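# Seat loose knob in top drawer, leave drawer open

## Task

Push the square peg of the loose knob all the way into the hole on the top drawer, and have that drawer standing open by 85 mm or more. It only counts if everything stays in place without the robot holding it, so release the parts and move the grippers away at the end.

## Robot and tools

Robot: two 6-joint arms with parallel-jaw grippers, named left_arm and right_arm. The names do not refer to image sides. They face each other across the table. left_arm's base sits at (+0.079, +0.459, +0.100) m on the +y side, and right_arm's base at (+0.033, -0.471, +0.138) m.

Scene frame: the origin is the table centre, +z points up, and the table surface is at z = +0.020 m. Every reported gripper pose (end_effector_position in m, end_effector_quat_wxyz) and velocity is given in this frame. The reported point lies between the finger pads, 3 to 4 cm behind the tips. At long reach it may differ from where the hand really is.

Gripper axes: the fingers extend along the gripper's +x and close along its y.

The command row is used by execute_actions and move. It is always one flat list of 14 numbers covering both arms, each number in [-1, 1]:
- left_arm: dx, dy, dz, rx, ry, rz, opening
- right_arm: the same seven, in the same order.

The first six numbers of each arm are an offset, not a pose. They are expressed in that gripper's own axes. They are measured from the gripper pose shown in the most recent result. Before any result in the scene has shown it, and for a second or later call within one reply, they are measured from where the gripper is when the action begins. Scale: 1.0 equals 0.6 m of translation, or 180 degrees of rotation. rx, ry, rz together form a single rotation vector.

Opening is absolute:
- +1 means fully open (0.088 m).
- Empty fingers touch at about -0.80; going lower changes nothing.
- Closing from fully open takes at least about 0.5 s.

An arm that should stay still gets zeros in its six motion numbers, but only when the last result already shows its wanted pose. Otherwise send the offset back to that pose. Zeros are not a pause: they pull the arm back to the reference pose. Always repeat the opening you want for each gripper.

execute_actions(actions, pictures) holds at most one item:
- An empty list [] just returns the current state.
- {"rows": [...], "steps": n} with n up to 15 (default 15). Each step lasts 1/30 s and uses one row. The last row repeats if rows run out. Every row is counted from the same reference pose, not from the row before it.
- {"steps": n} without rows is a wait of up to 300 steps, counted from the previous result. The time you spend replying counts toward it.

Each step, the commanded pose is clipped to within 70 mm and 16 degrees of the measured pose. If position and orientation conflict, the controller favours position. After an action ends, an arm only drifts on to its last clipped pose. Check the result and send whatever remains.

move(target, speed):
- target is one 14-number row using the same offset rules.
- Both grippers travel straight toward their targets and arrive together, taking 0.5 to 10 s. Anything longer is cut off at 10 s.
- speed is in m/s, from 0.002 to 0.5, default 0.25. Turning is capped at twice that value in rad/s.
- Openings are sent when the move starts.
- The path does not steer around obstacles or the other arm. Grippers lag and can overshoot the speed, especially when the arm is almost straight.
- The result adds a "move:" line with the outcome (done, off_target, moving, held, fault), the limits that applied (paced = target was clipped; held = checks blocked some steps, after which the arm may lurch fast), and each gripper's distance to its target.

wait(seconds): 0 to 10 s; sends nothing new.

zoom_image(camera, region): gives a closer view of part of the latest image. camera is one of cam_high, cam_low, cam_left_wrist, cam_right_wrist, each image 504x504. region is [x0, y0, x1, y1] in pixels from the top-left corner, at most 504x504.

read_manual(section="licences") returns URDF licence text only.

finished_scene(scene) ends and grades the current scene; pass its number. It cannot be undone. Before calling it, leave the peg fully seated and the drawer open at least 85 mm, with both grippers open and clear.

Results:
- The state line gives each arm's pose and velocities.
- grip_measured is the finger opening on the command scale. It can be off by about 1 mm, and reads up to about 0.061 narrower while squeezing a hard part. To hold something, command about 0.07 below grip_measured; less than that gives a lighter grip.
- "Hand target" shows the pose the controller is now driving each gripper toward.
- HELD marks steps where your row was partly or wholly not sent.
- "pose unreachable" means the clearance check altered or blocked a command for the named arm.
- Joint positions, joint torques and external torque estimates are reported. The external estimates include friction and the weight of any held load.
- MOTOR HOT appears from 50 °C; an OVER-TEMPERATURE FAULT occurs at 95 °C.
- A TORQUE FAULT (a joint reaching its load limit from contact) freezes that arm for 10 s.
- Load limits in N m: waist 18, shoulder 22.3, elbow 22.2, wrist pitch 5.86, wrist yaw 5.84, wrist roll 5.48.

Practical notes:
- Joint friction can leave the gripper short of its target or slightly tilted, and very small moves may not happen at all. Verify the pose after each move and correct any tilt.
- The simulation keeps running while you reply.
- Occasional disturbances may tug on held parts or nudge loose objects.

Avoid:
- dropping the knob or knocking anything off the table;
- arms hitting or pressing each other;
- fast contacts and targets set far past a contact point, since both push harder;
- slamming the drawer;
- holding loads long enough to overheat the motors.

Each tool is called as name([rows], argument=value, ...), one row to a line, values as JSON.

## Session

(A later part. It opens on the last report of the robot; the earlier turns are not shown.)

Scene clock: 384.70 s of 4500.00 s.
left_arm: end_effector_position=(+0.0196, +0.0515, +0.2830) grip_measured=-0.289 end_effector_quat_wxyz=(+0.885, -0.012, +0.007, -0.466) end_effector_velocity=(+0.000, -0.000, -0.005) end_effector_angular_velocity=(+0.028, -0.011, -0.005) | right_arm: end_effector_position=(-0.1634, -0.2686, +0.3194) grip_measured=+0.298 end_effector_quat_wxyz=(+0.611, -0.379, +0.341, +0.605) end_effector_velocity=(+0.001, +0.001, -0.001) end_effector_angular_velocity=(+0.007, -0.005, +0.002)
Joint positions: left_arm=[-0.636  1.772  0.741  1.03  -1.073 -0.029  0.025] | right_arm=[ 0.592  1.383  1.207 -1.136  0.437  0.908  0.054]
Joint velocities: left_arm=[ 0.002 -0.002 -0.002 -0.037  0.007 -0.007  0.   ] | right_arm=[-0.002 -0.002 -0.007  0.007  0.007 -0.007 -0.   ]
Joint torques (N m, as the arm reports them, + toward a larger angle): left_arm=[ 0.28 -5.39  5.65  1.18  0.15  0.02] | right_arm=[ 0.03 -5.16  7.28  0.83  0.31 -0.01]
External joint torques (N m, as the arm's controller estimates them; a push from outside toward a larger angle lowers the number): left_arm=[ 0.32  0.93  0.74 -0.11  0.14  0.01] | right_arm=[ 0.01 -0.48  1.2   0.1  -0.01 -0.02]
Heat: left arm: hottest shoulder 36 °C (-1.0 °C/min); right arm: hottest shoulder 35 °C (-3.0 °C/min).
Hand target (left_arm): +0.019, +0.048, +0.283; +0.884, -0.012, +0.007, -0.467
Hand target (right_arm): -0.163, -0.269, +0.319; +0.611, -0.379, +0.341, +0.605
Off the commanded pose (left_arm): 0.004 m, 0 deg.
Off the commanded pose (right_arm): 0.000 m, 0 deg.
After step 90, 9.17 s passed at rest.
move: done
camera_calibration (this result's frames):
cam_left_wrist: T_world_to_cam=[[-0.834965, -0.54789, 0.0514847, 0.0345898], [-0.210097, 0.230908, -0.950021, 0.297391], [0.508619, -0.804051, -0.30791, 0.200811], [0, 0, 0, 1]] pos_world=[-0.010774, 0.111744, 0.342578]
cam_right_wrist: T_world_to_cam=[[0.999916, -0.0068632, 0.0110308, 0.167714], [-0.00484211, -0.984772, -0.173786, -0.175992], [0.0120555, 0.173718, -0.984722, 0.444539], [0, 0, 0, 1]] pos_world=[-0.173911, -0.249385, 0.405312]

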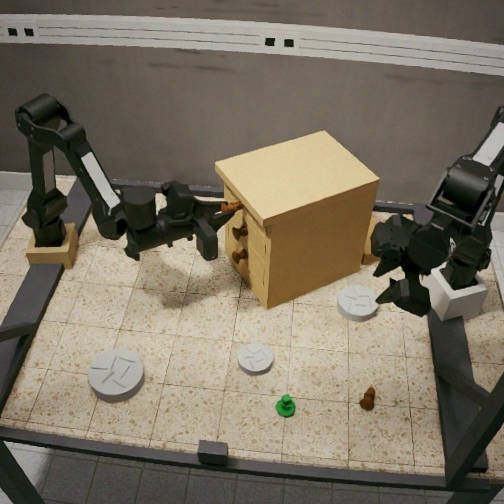

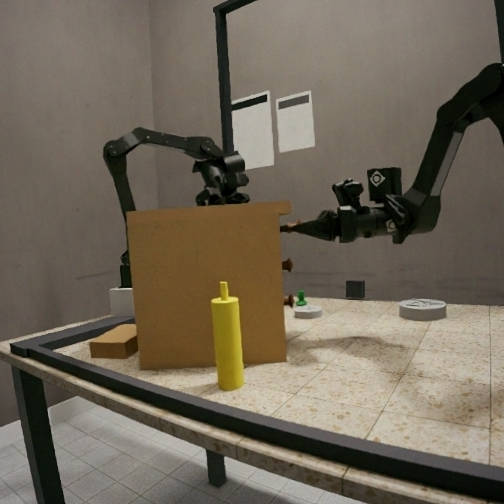

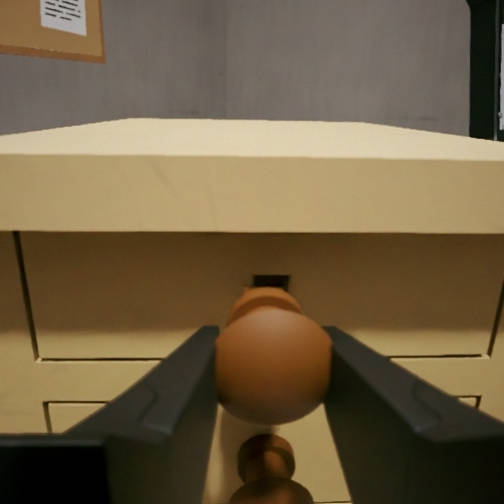

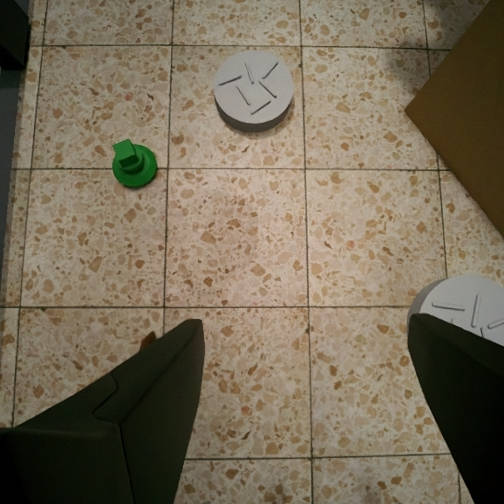

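move(target=[0,-0.007,0,0,0,0,-0.36,0,0,0,0,0,0,0.3], speed=0.02)

zoom_image(camera="cam_left_wrist", region=[190,220,340,340])

zoom_image(camera="cam_low", region=[260,190,360,280])

Scene clock: 400.23 s of 4500.00 s.
left_arm: end_effector_position=(+0.0188, +0.0514, +0.2831) grip_measured=-0.289 end_effector_quat_wxyz=(+0.884, -0.012, +0.007, -0.467) end_effector_velocity=(-0.001, -0.000, +0.000) end_effector_angular_velocity=(+0.007, +0.000, +0.005) | right_arm: end_effector_position=(-0.1634, -0.2686, +0.3194) grip_measured=+0.298 end_effector_quat_wxyz=(+0.611, -0.379, +0.341, +0.605) end_effector_velocity=(+0.002, -0.001, -0.001) end_effector_angular_velocity=(-0.010, -0.006, +0.006)
Joint positions: left_arm=[-0.638  1.773  0.743  1.027 -1.074 -0.029  0.025] | right_arm=[ 0.592  1.383  1.207 -1.136  0.437  0.908  0.054]
Joint velocities: left_arm=[-0.002 -0.002  0.007 -0.022 -0.007 -0.007  0.   ] | right_arm=[-0.002 -0.002 -0.002 -0.007 -0.007 -0.007 -0.   ]
Joint torques (N m, as the arm reports them, + toward a larger angle): left_arm=[-0.38 -5.24  5.87  1.19 -0.2   0.03] | right_arm=[ 0.05 -5.16  7.32  0.85  0.31 -0.01]
External joint torques (N m, as the arm's controller estimates them; a push from outside toward a larger angle lowers the number): left_arm=[-0.41  1.08  0.96 -0.1  -0.2   0.02] | right_arm=[ 0.05 -0.47  1.21  0.1  -0.01 -0.02]
Heat: left arm: hottest shoulder 36 °C (-2.0 °C/min); right arm: hottest shoulder 35 °C (-2.0 °C/min).
Hand target (left_arm): +0.016, +0.049, +0.283; +0.885, -0.012, +0.007, -0.466
Hand target (right_arm): -0.163, -0.269, +0.319; +0.611, -0.379, +0.341, +0.605
Off the commanded pose (left_arm): 0.003 m, 0 deg.
Off the commanded pose (right_arm): 0.000 m, 0 deg.
After step 90, 11.83 s passed at rest.
move: done
camera_calibration (this result's frames):
cam_left_wrist: T_world_to_cam=[[-0.835609, -0.546969, 0.0508219, 0.0339404], [-0.209501, 0.231793, -0.949938, 0.297304], [0.507806, -0.804424, -0.308278, 0.201305], [0, 0, 0, 1]] pos_world=[-0.0115775, 0.111586, 0.342753]
cam_right_wrist: T_world_to_cam=[[0.999916, -0.0068632, 0.0110308, 0.167714], [-0.00484211, -0.984772, -0.173786, -0.175992], [0.0120555, 0.173718, -0.984722, 0.444539], [0, 0, 0, 1]] pos_world=[-0.173911, -0.249385, 0.405312]

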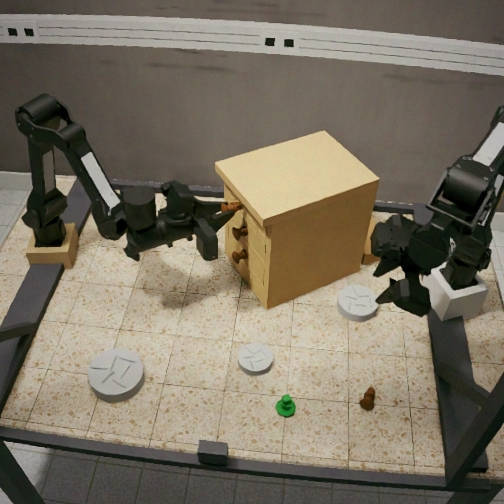

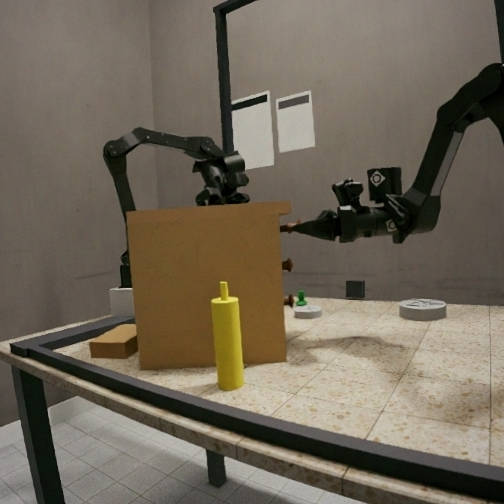

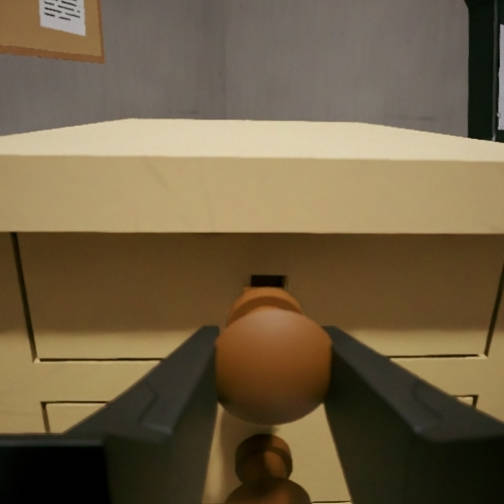

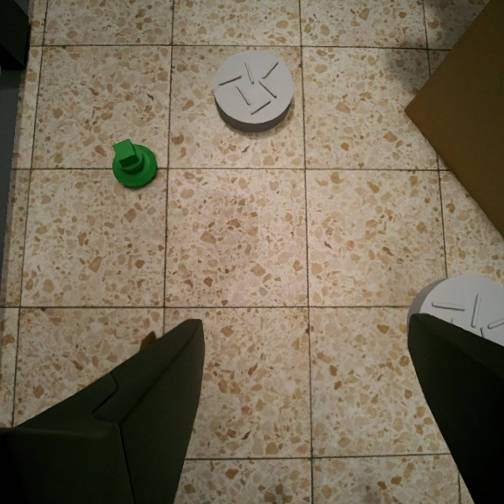

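Region (190, 220, 340, 340) of cam_left_wrist's 504x504 image, scaled by 3.360, with more detail than that image has; it fills the top 403 rows of this view, and the rest is white.

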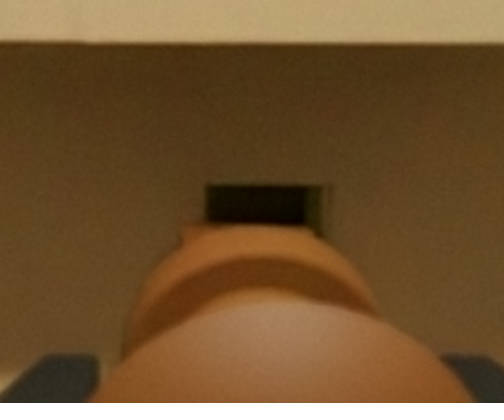

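Region (260, 190, 360, 280) of cam_low's 504x504 image, scaled by 5.040, with more detail than that image has; it fills the top 454 rows of this view, and the rest is white.

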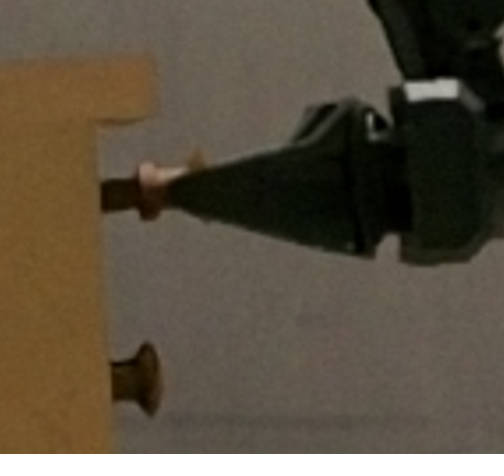

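move(target=[0,-0.009,0,0,0,0,-0.36,0,0,0,0,0,0,0.3], speed=0.03)

zoom_image(camera="cam_left_wrist", region=[190,220,340,340])

Scene clock: 404.50 s of 4500.00 s.
left_arm: end_effector_position=(+0.0169, +0.0506, +0.2836) grip_measured=-0.289 end_effector_quat_wxyz=(+0.884, -0.012, +0.007, -0.467) end_effector_velocity=(-0.000, +0.000, -0.001) end_effector_angular_velocity=(+0.002, +0.003, +0.005) | right_arm: end_effector_position=(-0.1634, -0.2686, +0.3194) grip_measured=+0.298 end_effector_quat_wxyz=(+0.611, -0.379, +0.341, +0.605) end_effector_velocity=(+0.002, -0.001, -0.001) end_effector_angular_velocity=(-0.010, -0.006, +0.006)
Joint positions: left_arm=[-0.642  1.776  0.749  1.024 -1.076 -0.029  0.025] | right_arm=[ 0.592  1.383  1.207 -1.136  0.437  0.908  0.054]
Joint velocities: left_arm=[-0.002  0.002  0.002 -0.007 -0.007 -0.007 -0.   ] | right_arm=[-0.002 -0.002 -0.002 -0.007 -0.007 -0.007 -0.   ]
Joint torques (N m, as the arm reports them, + toward a larger angle): left_arm=[-0.44 -5.46  5.81  1.17 -0.22  0.04] | right_arm=[ 0.04 -5.16  7.32  0.84  0.3  -0.02]
External joint torques (N m, as the arm's controller estimates them; a push from outside toward a larger angle lowers the number): left_arm=[-0.44  1.02  0.82 -0.15 -0.22  0.03] | right_arm=[ 0.04 -0.44  1.18  0.09 -0.02 -0.03]
Heat: left arm: hottest shoulder 36 °C (-2.0 °C/min); right arm: hottest shoulder 35 °C (-1.0 °C/min).
Hand target (left_arm): +0.014, +0.048, +0.283; +0.884, -0.012, +0.007, -0.467
Hand target (right_arm): -0.163, -0.269, +0.319; +0.611, -0.379, +0.341, +0.605
Off the commanded pose (left_arm): 0.003 m, 0 deg.
Off the commanded pose (right_arm): 0.000 m, 0 deg.
After step 90, 0.57 s passed at rest.
move: done
camera_calibration (this result's frames):
cam_left_wrist: T_world_to_cam=[[-0.836235, -0.546012, 0.0508189, 0.0318905], [-0.20923, 0.232029, -0.949939, 0.297505], [0.506887, -0.805005, -0.308273, 0.201801], [0, 0, 0, 1]] pos_world=[-0.0133753, 0.110834, 0.343202]
cam_right_wrist: T_world_to_cam=[[0.999916, -0.0068632, 0.0110308, 0.167714], [-0.00484211, -0.984772, -0.173786, -0.175992], [0.0120555, 0.173718, -0.984722, 0.444539], [0, 0, 0, 1]] pos_world=[-0.173911, -0.249385, 0.405312]

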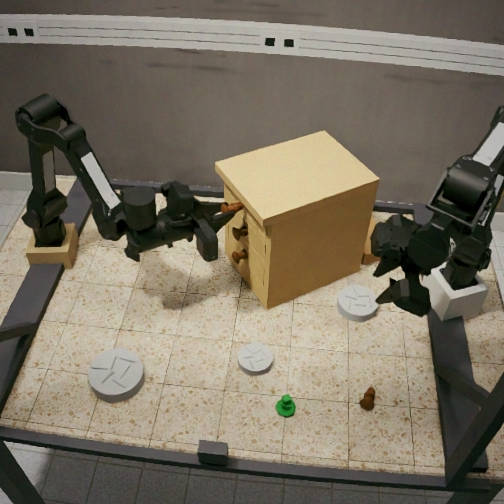

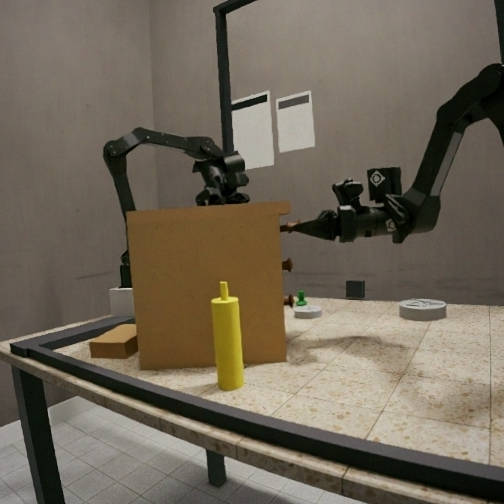

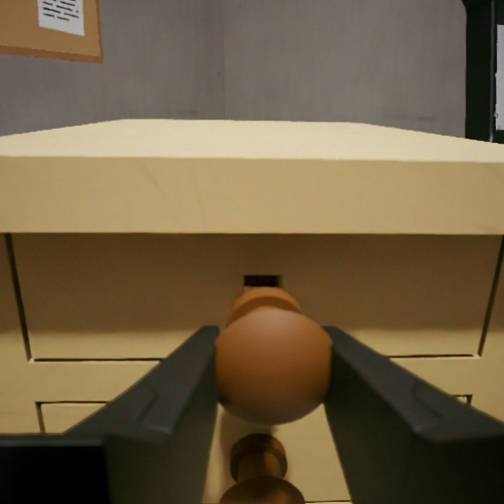

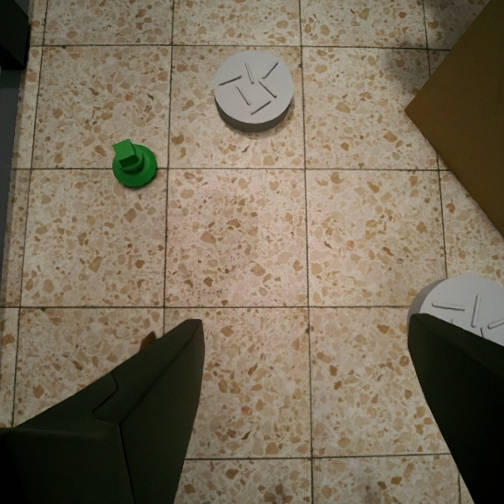

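Region (190, 220, 340, 340) of cam_left_wrist's 504x504 image, scaled by 3.360, with more detail than that image has; it fills the top 403 rows of this view, and the rest is white.

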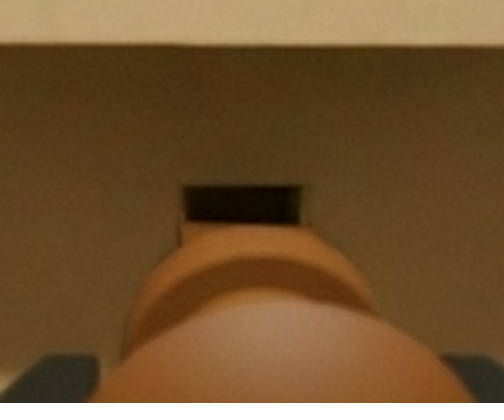

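move(target=[0.008,-0.003,0,0,0,0,-0.36,0,0,0,0,0,0,0.3], speed=0.02)

zoom_image(camera="cam_left_wrist", region=[190,220,340,340])

zoom_image(camera="cam_low", region=[260,190,360,280])

Scene clock: 410.23 s of 4500.00 s.
left_arm: end_effector_position=(+0.0184, +0.0493, +0.2839) grip_measured=-0.289 end_effector_quat_wxyz=(+0.884, -0.012, +0.007, -0.467) end_effector_velocity=(-0.002, -0.001, -0.001) end_effector_angular_velocity=(-0.006, +0.015, -0.010) | right_arm: end_effector_position=(-0.1634, -0.2686, +0.3194) grip_measured=+0.298 end_effector_quat_wxyz=(+0.611, -0.379, +0.341, +0.605) end_effector_velocity=(-0.001, +0.000, -0.000) end_effector_angular_velocity=(-0.002, +0.006, +0.006)
Joint positions: left_arm=[-0.636  1.776  0.752  1.022 -1.071 -0.029  0.025] | right_arm=[ 0.592  1.383  1.207 -1.136  0.437  0.908  0.054]
Joint velocities: left_arm=[-0.002  0.002  0.002 -0.007  0.007 -0.022 -0.   ] | right_arm=[-0.002 -0.002 -0.002  0.007 -0.007 -0.007 -0.   ]
Joint torques (N m, as the arm reports them, + toward a larger angle): left_arm=[ 0.35 -5.53  5.79  1.14  0.14  0.  ] | right_arm=[ 0.04 -5.15  7.24  0.84  0.3   0.  ]
External joint torques (N m, as the arm's controller estimates them; a push from outside toward a larger angle lowers the number): left_arm=[ 0.34  0.88  0.83 -0.17  0.14 -0.01] | right_arm=[ 0.05 -0.49  1.13  0.08 -0.02 -0.01]
Heat: left arm: hottest shoulder 35 °C (-2.0 °C/min); right arm: hottest shoulder 35 °C (-1.0 °C/min).
Hand target (left_arm): +0.018, +0.046, +0.284; +0.884, -0.012, +0.007, -0.467
Hand target (right_arm): -0.163, -0.269, +0.319; +0.611, -0.379, +0.341, +0.605
Off the commanded pose (left_arm): 0.004 m, 0 deg.
Off the commanded pose (right_arm): 0.000 m, 0 deg.
After step 90, 2.03 s passed at rest.
move: done
camera_calibration (this result's frames):
cam_left_wrist: T_world_to_cam=[[-0.835808, -0.546633, 0.0511551, 0.032353], [-0.209582, 0.231552, -0.949979, 0.298479], [0.507444, -0.804721, -0.308097, 0.20008], [0, 0, 0, 1]] pos_world=[-0.0119327, 0.10958, 0.343538]
cam_right_wrist: T_world_to_cam=[[0.999916, -0.0068632, 0.0110308, 0.167714], [-0.00484211, -0.984772, -0.173786, -0.175992], [0.0120555, 0.173718, -0.984722, 0.444539], [0, 0, 0, 1]] pos_world=[-0.173911, -0.249385, 0.405312]

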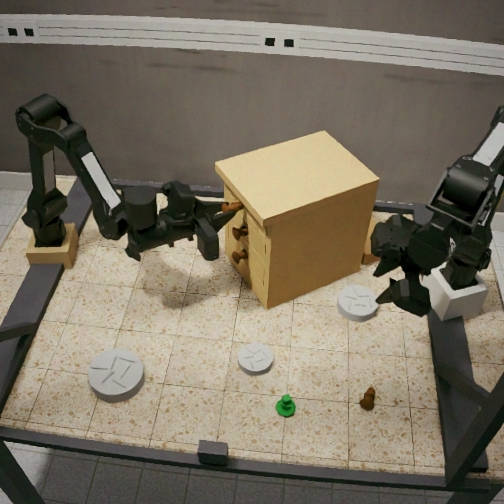

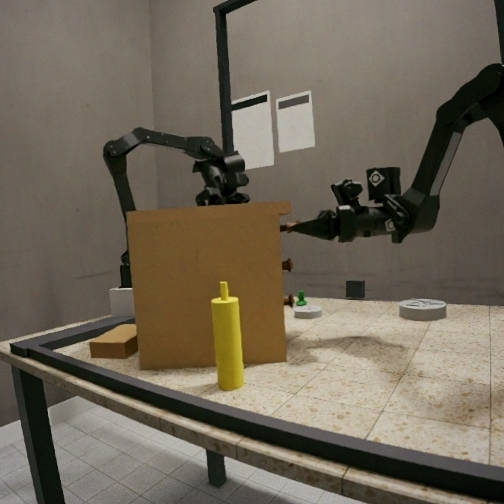

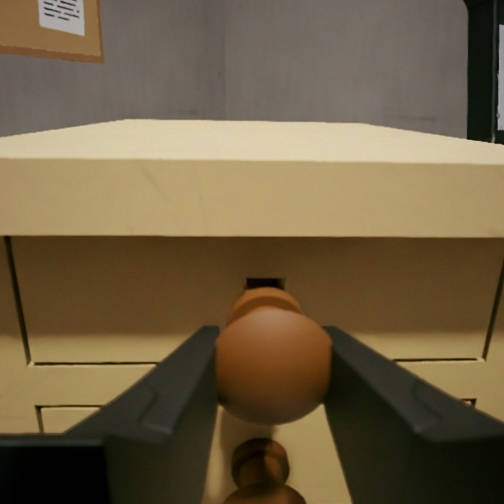

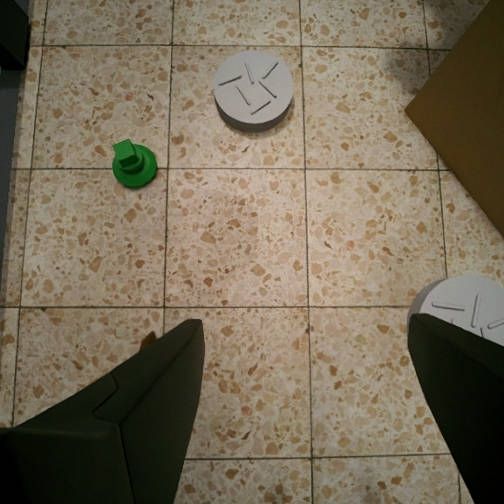

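Region (190, 220, 340, 340) of cam_left_wrist's 504x504 image, scaled by 3.360, with more detail than that image has; it fills the top 403 rows of this view, and the rest is white.

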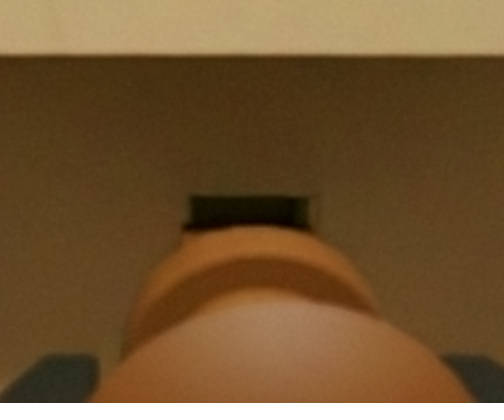

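Region (260, 190, 360, 280) of cam_low's 504x504 image, scaled by 5.040, with more detail than that image has; it fills the top 454 rows of this view, and the rest is white.

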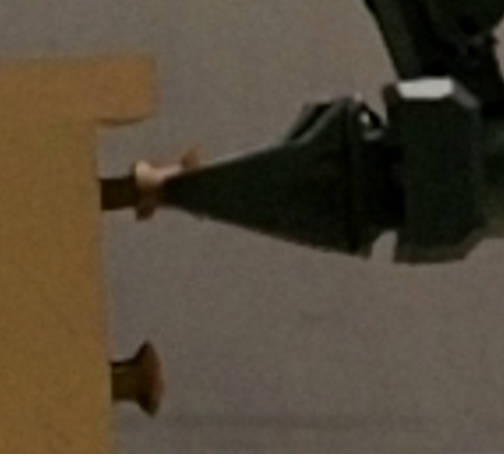

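move(target=[0.008,-0.004,0,0,0,0,-0.36,0,0,0,0,0,0,0.3], speed=0.02)

zoom_image(camera="cam_left_wrist", region=[190,220,340,340])

zoom_image(camera="cam_low", region=[260,190,360,280])

Scene clock: 414.40 s of 4500.00 s.
left_arm: end_effector_position=(+0.0194, +0.0478, +0.2842) grip_measured=-0.289 end_effector_quat_wxyz=(+0.884, -0.012, +0.007, -0.466) end_effector_velocity=(-0.000, +0.000, -0.003) end_effector_angular_velocity=(+0.007, +0.008, +0.005) | right_arm: end_effector_position=(-0.1634, -0.2686, +0.3194) grip_measured=+0.298 end_effector_quat_wxyz=(+0.611, -0.379, +0.341, +0.605) end_effector_velocity=(+0.004, -0.002, -0.001) end_effector_angular_velocity=(-0.006, -0.019, -0.006)
Joint positions: left_arm=[-0.631  1.779  0.757  1.02  -1.067 -0.029  0.025] | right_arm=[ 0.592  1.383  1.207 -1.136  0.437  0.908  0.054]
Joint velocities: left_arm=[-0.002  0.002  0.002 -0.022 -0.007 -0.022 -0.   ] | right_arm=[ 0.002 -0.002 -0.002 -0.022  0.007  0.007 -0.   ]
Joint torques (N m, as the arm reports them, + toward a larger angle): left_arm=[ 0.37 -5.54  5.83  1.19  0.17  0.03] | right_arm=[ 0.04 -5.14  7.29  0.83  0.31  0.  ]
External joint torques (N m, as the arm's controller estimates them; a push from outside toward a larger angle lowers the number): left_arm=[ 0.4   0.85  0.91 -0.1   0.17  0.02] | right_arm=[ 0.02 -0.48  1.21  0.1  -0.01 -0.01]
Heat: left arm: hottest shoulder 35 °C (-2.0 °C/min); right arm: hottest shoulder 35 °C (-1.0 °C/min).
Hand target (left_arm): +0.019, +0.044, +0.284; +0.884, -0.011, +0.007, -0.467
Hand target (right_arm): -0.163, -0.269, +0.319; +0.611, -0.379, +0.341, +0.605
Off the commanded pose (left_arm): 0.004 m, 0 deg.
Off the commanded pose (right_arm): 0.000 m, 0 deg.
After step 90, 0.47 s passed at rest.
move: done
camera_calibration (this result's frames):
cam_left_wrist: T_world_to_cam=[[-0.8354, -0.547288, 0.0508293, 0.0324999], [-0.209602, 0.231719, -0.949933, 0.299258], [0.508109, -0.804228, -0.308291, 0.198387], [0, 0, 0, 1]] pos_world=[-0.0109268, 0.107991, 0.343784]
cam_right_wrist: T_world_to_cam=[[0.999916, -0.0068632, 0.0110308, 0.167714], [-0.00484211, -0.984772, -0.173786, -0.175992], [0.0120555, 0.173718, -0.984722, 0.444539], [0, 0, 0, 1]] pos_world=[-0.173911, -0.249385, 0.405312]

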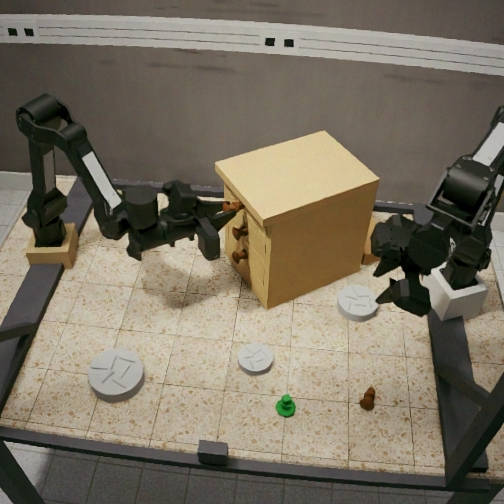

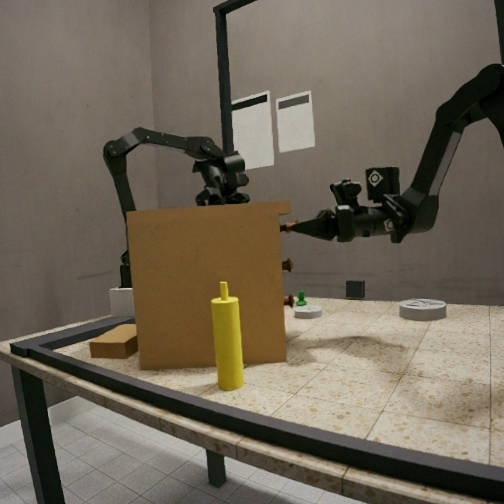

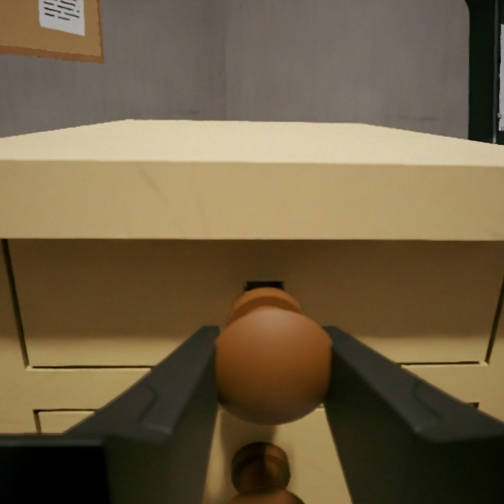

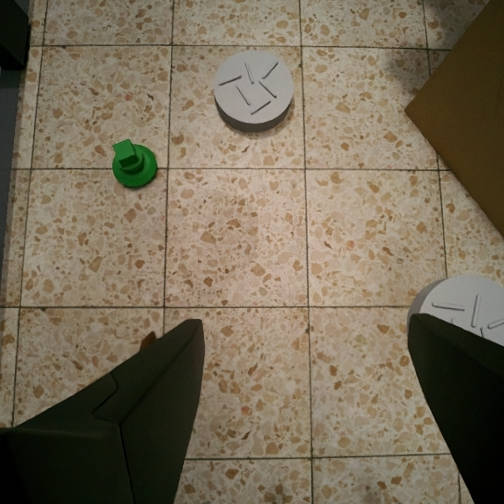

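Region (190, 220, 340, 340) of cam_left_wrist's 504x504 image, scaled by 3.360, with more detail than that image has; it fills the top 403 rows of this view, and the rest is white.

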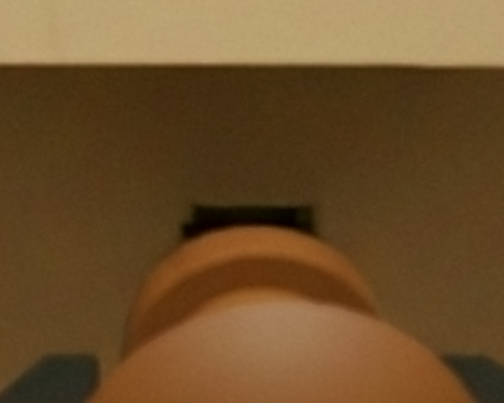

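Region (260, 190, 360, 280) of cam_low's 504x504 image, scaled by 5.040, with more detail than that image has; it fills the top 454 rows of this view, and the rest is white.

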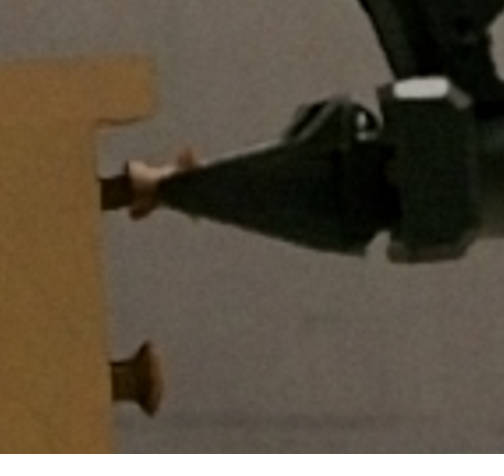

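move(target=[0.005,-0.006,0,0,0,0,-0.36,0,0,0,0,0,0,0.3], speed=0.02)

zoom_image(camera="cam_left_wrist", region=[190,220,340,340])

zoom_image(camera="cam_low", region=[260,190,360,280])

Scene clock: 418.23 s of 4500.00 s.
left_arm: end_effector_position=(+0.0190, +0.0466, +0.2846) grip_measured=-0.289 end_effector_quat_wxyz=(+0.884, -0.012, +0.007, -0.466) end_effector_velocity=(-0.000, +0.000, +0.001) end_effector_angular_velocity=(-0.011, +0.009, +0.005) | right_arm: end_effector_position=(-0.1634, -0.2686, +0.3194) grip_measured=+0.298 end_effector_quat_wxyz=(+0.611, -0.379, +0.341, +0.605) end_effector_velocity=(+0.002, -0.001, -0.000) end_effector_angular_velocity=(+0.002, -0.014, +0.007)
Joint positions: left_arm=[-0.63   1.781  0.762  1.017 -1.067 -0.029  0.025] | right_arm=[ 0.592  1.383  1.207 -1.136  0.437  0.908  0.054]
Joint velocities: left_arm=[-0.002  0.002  0.002  0.007 -0.007 -0.007 -0.   ] | right_arm=[ 0.002 -0.002 -0.002 -0.007  0.007 -0.007 -0.   ]
Joint torques (N m, as the arm reports them, + toward a larger angle): left_arm=[ 0.2  -5.55  5.97  1.22  0.1   0.02] | right_arm=[-0.01 -5.17  7.26  0.84  0.31 -0.01]
External joint torques (N m, as the arm's controller estimates them; a push from outside toward a larger angle lowers the number): left_arm=[ 0.16  0.94  0.99 -0.1   0.11  0.02] | right_arm=[-0.02 -0.5   1.16  0.09 -0.02 -0.02]
Heat: left arm: hottest shoulder 35 °C (-2.0 °C/min); right arm: hottest shoulder 35 °C (-1.0 °C/min).
Hand target (left_arm): +0.018, +0.043, +0.284; +0.885, -0.012, +0.007, -0.466
Hand target (right_arm): -0.163, -0.269, +0.319; +0.611, -0.379, +0.341, +0.605
Off the commanded pose (left_arm): 0.003 m, 0 deg.
Off the commanded pose (right_arm): 0.000 m, 0 deg.
After step 90, 0.13 s passed at rest.
move: done
camera_calibration (this result's frames):
cam_left_wrist: T_world_to_cam=[[-0.835391, -0.54727, 0.0511595, 0.0313786], [-0.209766, 0.231396, -0.949976, 0.299894], [0.508056, -0.804333, -0.308104, 0.197777], [0, 0, 0, 1]] pos_world=[-0.0113608, 0.106857, 0.344223]
cam_right_wrist: T_world_to_cam=[[0.999916, -0.0068632, 0.0110308, 0.167714], [-0.00484211, -0.984772, -0.173786, -0.175992], [0.0120555, 0.173718, -0.984722, 0.444539], [0, 0, 0, 1]] pos_world=[-0.173911, -0.249385, 0.405312]

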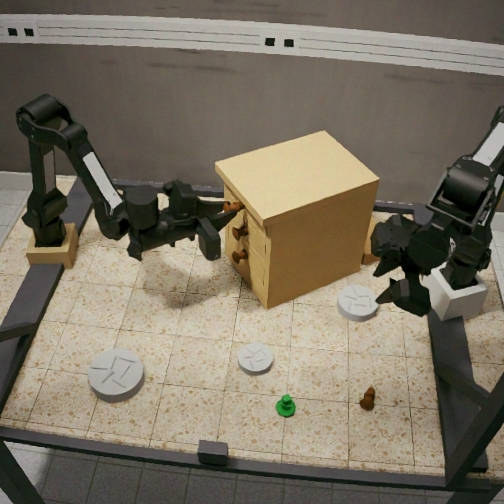

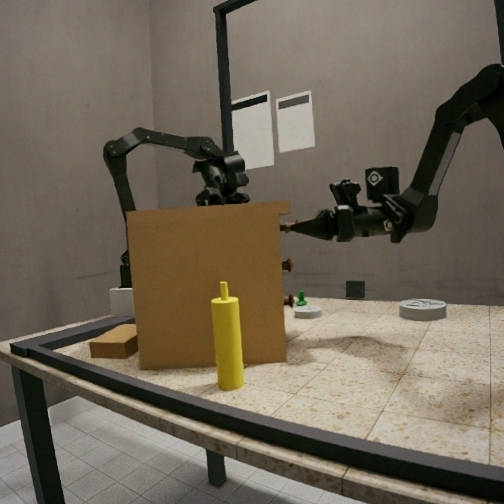

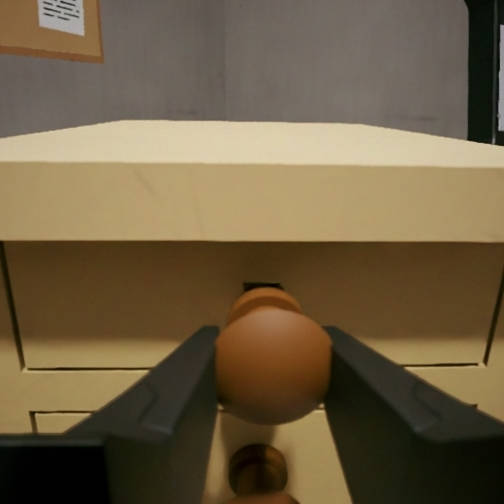

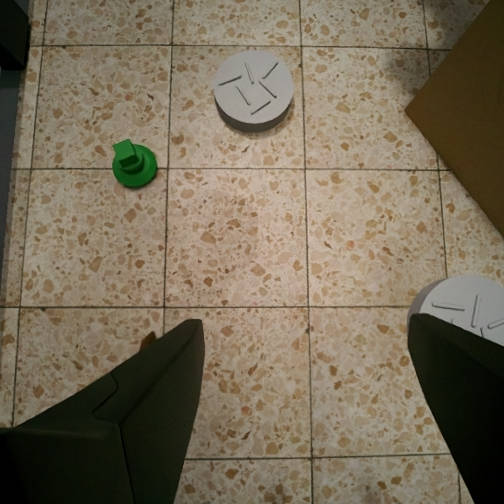

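Region (190, 220, 340, 340) of cam_left_wrist's 504x504 image, scaled by 3.360, with more detail than that image has; it fills the top 403 rows of this view, and the rest is white.

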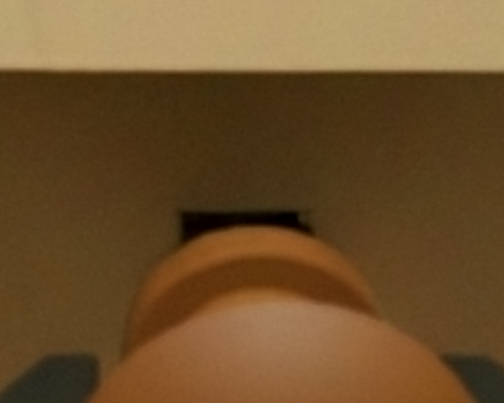

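Region (260, 190, 360, 280) of cam_low's 504x504 image, scaled by 5.040, with more detail than that image has; it fills the top 454 rows of this view, and the rest is white.

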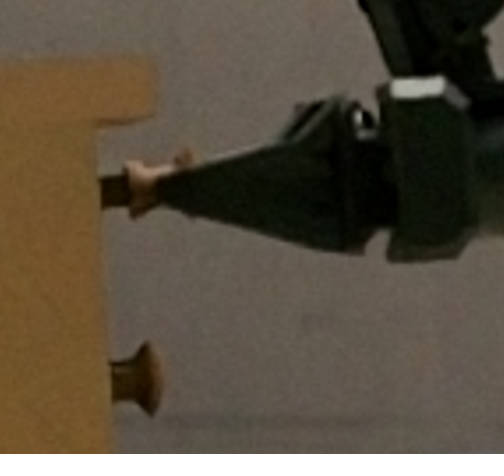

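move(target=[0.006,-0.001,0,0,0,0,-0.36,0,0,0,0,0,0,0.3], speed=0.015)

zoom_image(camera="cam_left_wrist", region=[190,220,340,340])

zoom_image(camera="cam_low", region=[260,190,360,280])

Scene clock: 422.70 s of 4500.00 s.
left_arm: end_effector_position=(+0.0202, +0.0459, +0.2845) grip_measured=-0.289 end_effector_quat_wxyz=(+0.885, -0.012, +0.007, -0.466) end_effector_velocity=(+0.000, +0.002, -0.002) end_effector_angular_velocity=(-0.002, +0.005, +0.005) | right_arm: end_effector_position=(-0.1634, -0.2686, +0.3194) grip_measured=+0.298 end_effector_quat_wxyz=(+0.611, -0.379, +0.341, +0.605) end_effector_velocity=(+0.003, -0.005, -0.003) end_effector_angular_velocity=(-0.030, -0.011, +0.010)
Joint positions: left_arm=[-0.626  1.782  0.763  1.017 -1.063 -0.029  0.025] | right_arm=[ 0.592  1.383  1.207 -1.136  0.437  0.908  0.054]
Joint velocities: left_arm=[-0.002  0.002 -0.007  0.007 -0.007 -0.007 -0.   ] | right_arm=[-0.002 -0.002 -0.002 -0.022 -0.022 -0.007 -0.   ]
Joint torques (N m, as the arm reports them, + toward a larger angle): left_arm=[ 0.27 -5.92  5.49  1.19  0.14  0.04] | right_arm=[ 0.04 -5.21  7.3   0.84  0.3  -0.01]
External joint torques (N m, as the arm's controller estimates them; a push from outside toward a larger angle lowers the number): left_arm=[ 0.27  0.5   0.54 -0.11  0.14  0.03] | right_arm=[ 0.04 -0.51  1.25  0.13 -0.02 -0.02]
Heat: left arm: hottest shoulder 35 °C (-2.0 °C/min); right arm: hottest shoulder 35 °C (+0.0 °C/min).
Hand target (left_arm): +0.020, +0.043, +0.285; +0.884, -0.012, +0.007, -0.466
Hand target (right_arm): -0.163, -0.269, +0.319; +0.611, -0.379, +0.341, +0.605
Off the commanded pose (left_arm): 0.003 m, 0 deg.
Off the commanded pose (right_arm): 0.000 m, 0 deg.
After step 90, 0.77 s passed at rest.
move: done
camera_calibration (this result's frames):
cam_left_wrist: T_world_to_cam=[[-0.834981, -0.547925, 0.0508337, 0.0321219], [-0.209786, 0.231563, -0.949931, 0.300203], [0.50872, -0.803839, -0.308298, 0.196571], [0, 0, 0, 1]] pos_world=[-0.0101998, 0.106096, 0.344142]
cam_right_wrist: T_world_to_cam=[[0.999916, -0.0068632, 0.0110308, 0.167714], [-0.00484211, -0.984772, -0.173786, -0.175992], [0.0120555, 0.173718, -0.984722, 0.444539], [0, 0, 0, 1]] pos_world=[-0.173911, -0.249385, 0.405312]

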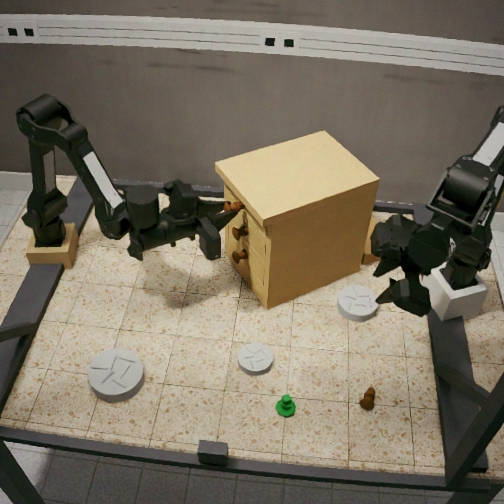

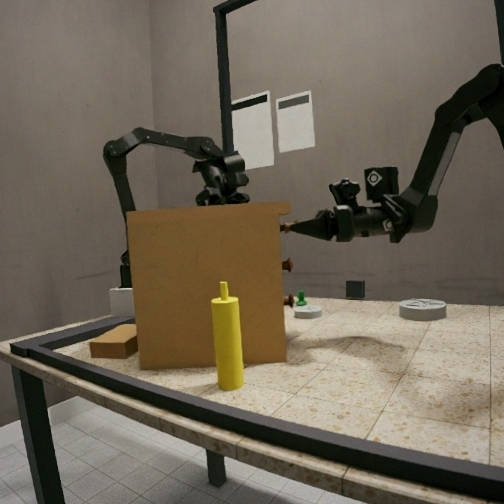

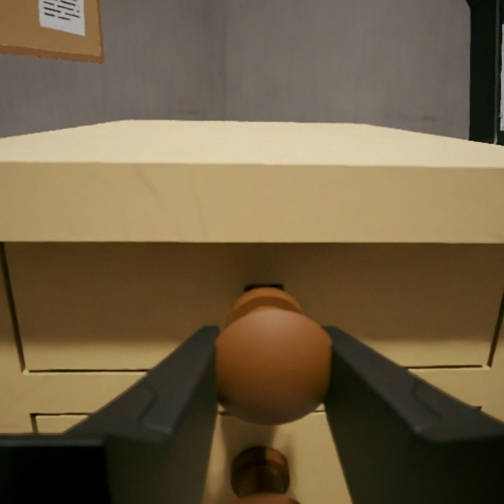

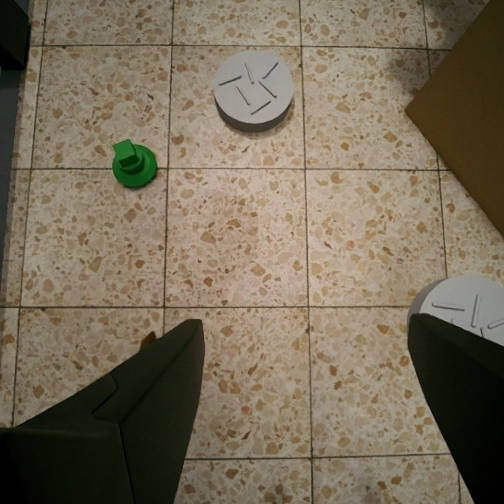

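Region (190, 220, 340, 340) of cam_left_wrist's 504x504 image, scaled by 3.360, with more detail than that image has; it fills the top 403 rows of this view, and the rest is white.

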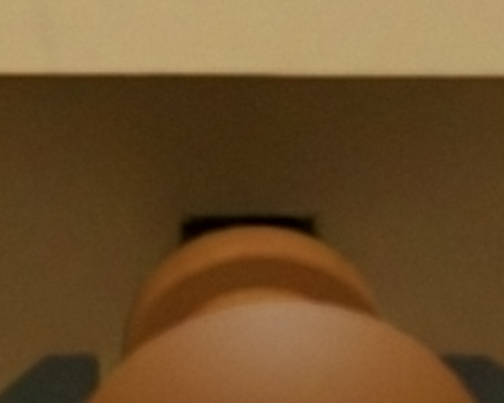

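Region (260, 190, 360, 280) of cam_low's 504x504 image, scaled by 5.040, with more detail than that image has; it fills the top 454 rows of this view, and the rest is white.

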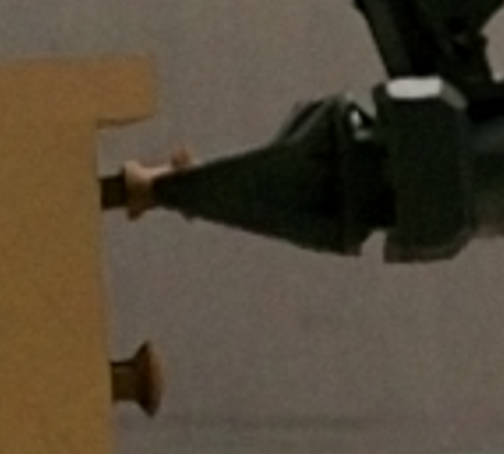

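move(target=[0.007,-0.004,0,0,0,0,-0.36,0,0,0,0,0,0,0.3], speed=0.015)

zoom_image(camera="cam_left_wrist", region=[190,220,340,340])

zoom_image(camera="cam_low", region=[260,190,360,280])

Scene clock: 428.77 s of 4500.00 s.
left_arm: end_effector_position=(+0.0210, +0.0449, +0.2849) grip_measured=-0.289 end_effector_quat_wxyz=(+0.885, -0.012, +0.007, -0.466) end_effector_velocity=(-0.000, +0.000, -0.001) end_effector_angular_velocity=(+0.002, +0.003, +0.005) | right_arm: end_effector_position=(-0.1634, -0.2686, +0.3194) grip_measured=+0.298 end_effector_quat_wxyz=(+0.611, -0.379, +0.341, +0.605) end_effector_velocity=(+0.002, -0.001, -0.001) end_effector_angular_velocity=(-0.001, -0.018, +0.007)
Joint positions: left_arm=[-0.623  1.783  0.767  1.014 -1.061 -0.029  0.025] | right_arm=[ 0.592  1.383  1.207 -1.136  0.437  0.908  0.054]
Joint velocities: left_arm=[-0.002  0.002  0.002 -0.007 -0.007 -0.007  0.   ] | right_arm=[ 0.002  0.002 -0.002 -0.007  0.007 -0.007 -0.001]
Joint torques (N m, as the arm reports them, + toward a larger angle): left_arm=[ 0.31 -5.6   5.83  1.2   0.15  0.02] | right_arm=[ 0.01 -5.16  7.27  0.85  0.31 -0.01]
External joint torques (N m, as the arm's controller estimates them; a push from outside toward a larger angle lowers the number): left_arm=[ 0.29  0.89  0.86 -0.12  0.16  0.01] | right_arm=[ 0.   -0.5   1.18  0.11 -0.01 -0.02]
Heat: left arm: hottest shoulder 35 °C (-2.0 °C/min); right arm: hottest shoulder 35 °C (+0.0 °C/min).
Hand target (left_arm): +0.021, +0.041, +0.285; +0.885, -0.011, +0.007, -0.466
Hand target (right_arm): -0.163, -0.269, +0.319; +0.611, -0.379, +0.341, +0.605
Off the commanded pose (left_arm): 0.004 m, 0 deg.
Off the commanded pose (right_arm): 0.000 m, 0 deg.
After step 90, 2.37 s passed at rest.
move: done
camera_calibration (this result's frames):
cam_left_wrist: T_world_to_cam=[[-0.834354, -0.548881, 0.0508363, 0.0322608], [-0.210056, 0.231325, -0.949929, 0.300959], [0.509638, -0.803255, -0.308302, 0.195392], [0, 0, 0, 1]] pos_world=[-0.00944434, 0.105038, 0.344489]
cam_right_wrist: T_world_to_cam=[[0.999916, -0.0068632, 0.0110308, 0.167714], [-0.00484211, -0.984772, -0.173786, -0.175992], [0.0120555, 0.173718, -0.984722, 0.444539], [0, 0, 0, 1]] pos_world=[-0.173911, -0.249385, 0.405312]

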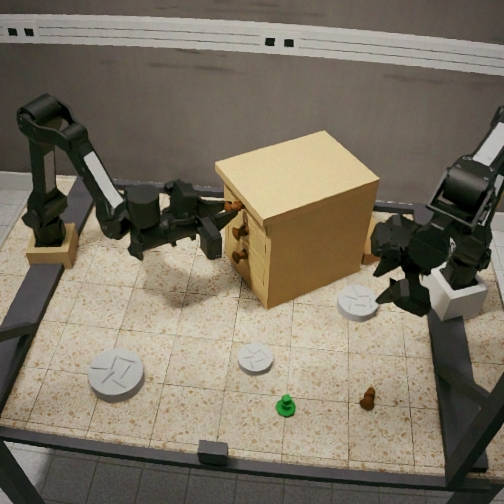

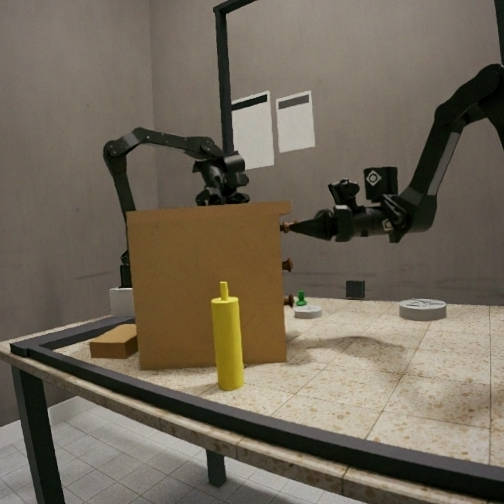

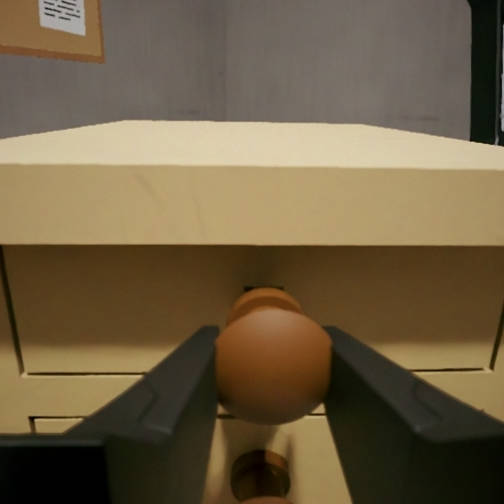

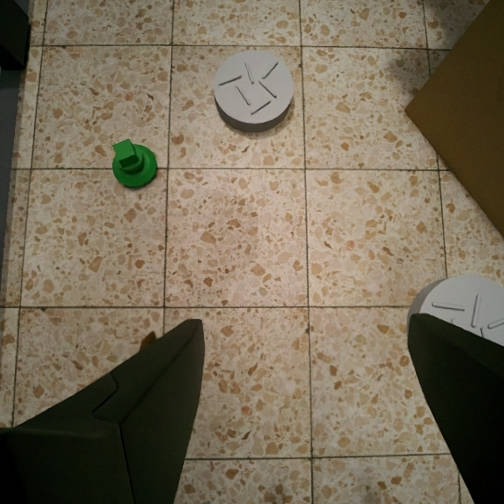

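Region (190, 220, 340, 340) of cam_left_wrist's 504x504 image, scaled by 3.360, with more detail than that image has; it fills the top 403 rows of this view, and the rest is white.

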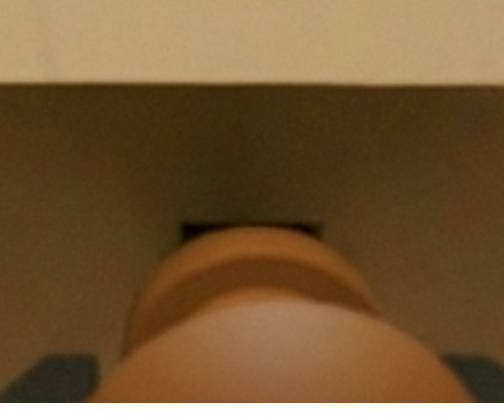

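Region (260, 190, 360, 280) of cam_low's 504x504 image, scaled by 5.040, with more detail than that image has; it fills the top 454 rows of this view, and the rest is white.

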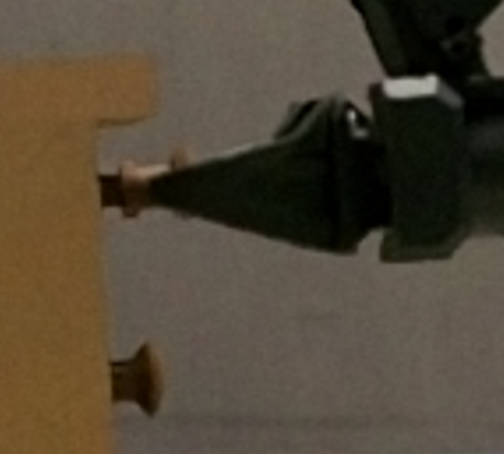

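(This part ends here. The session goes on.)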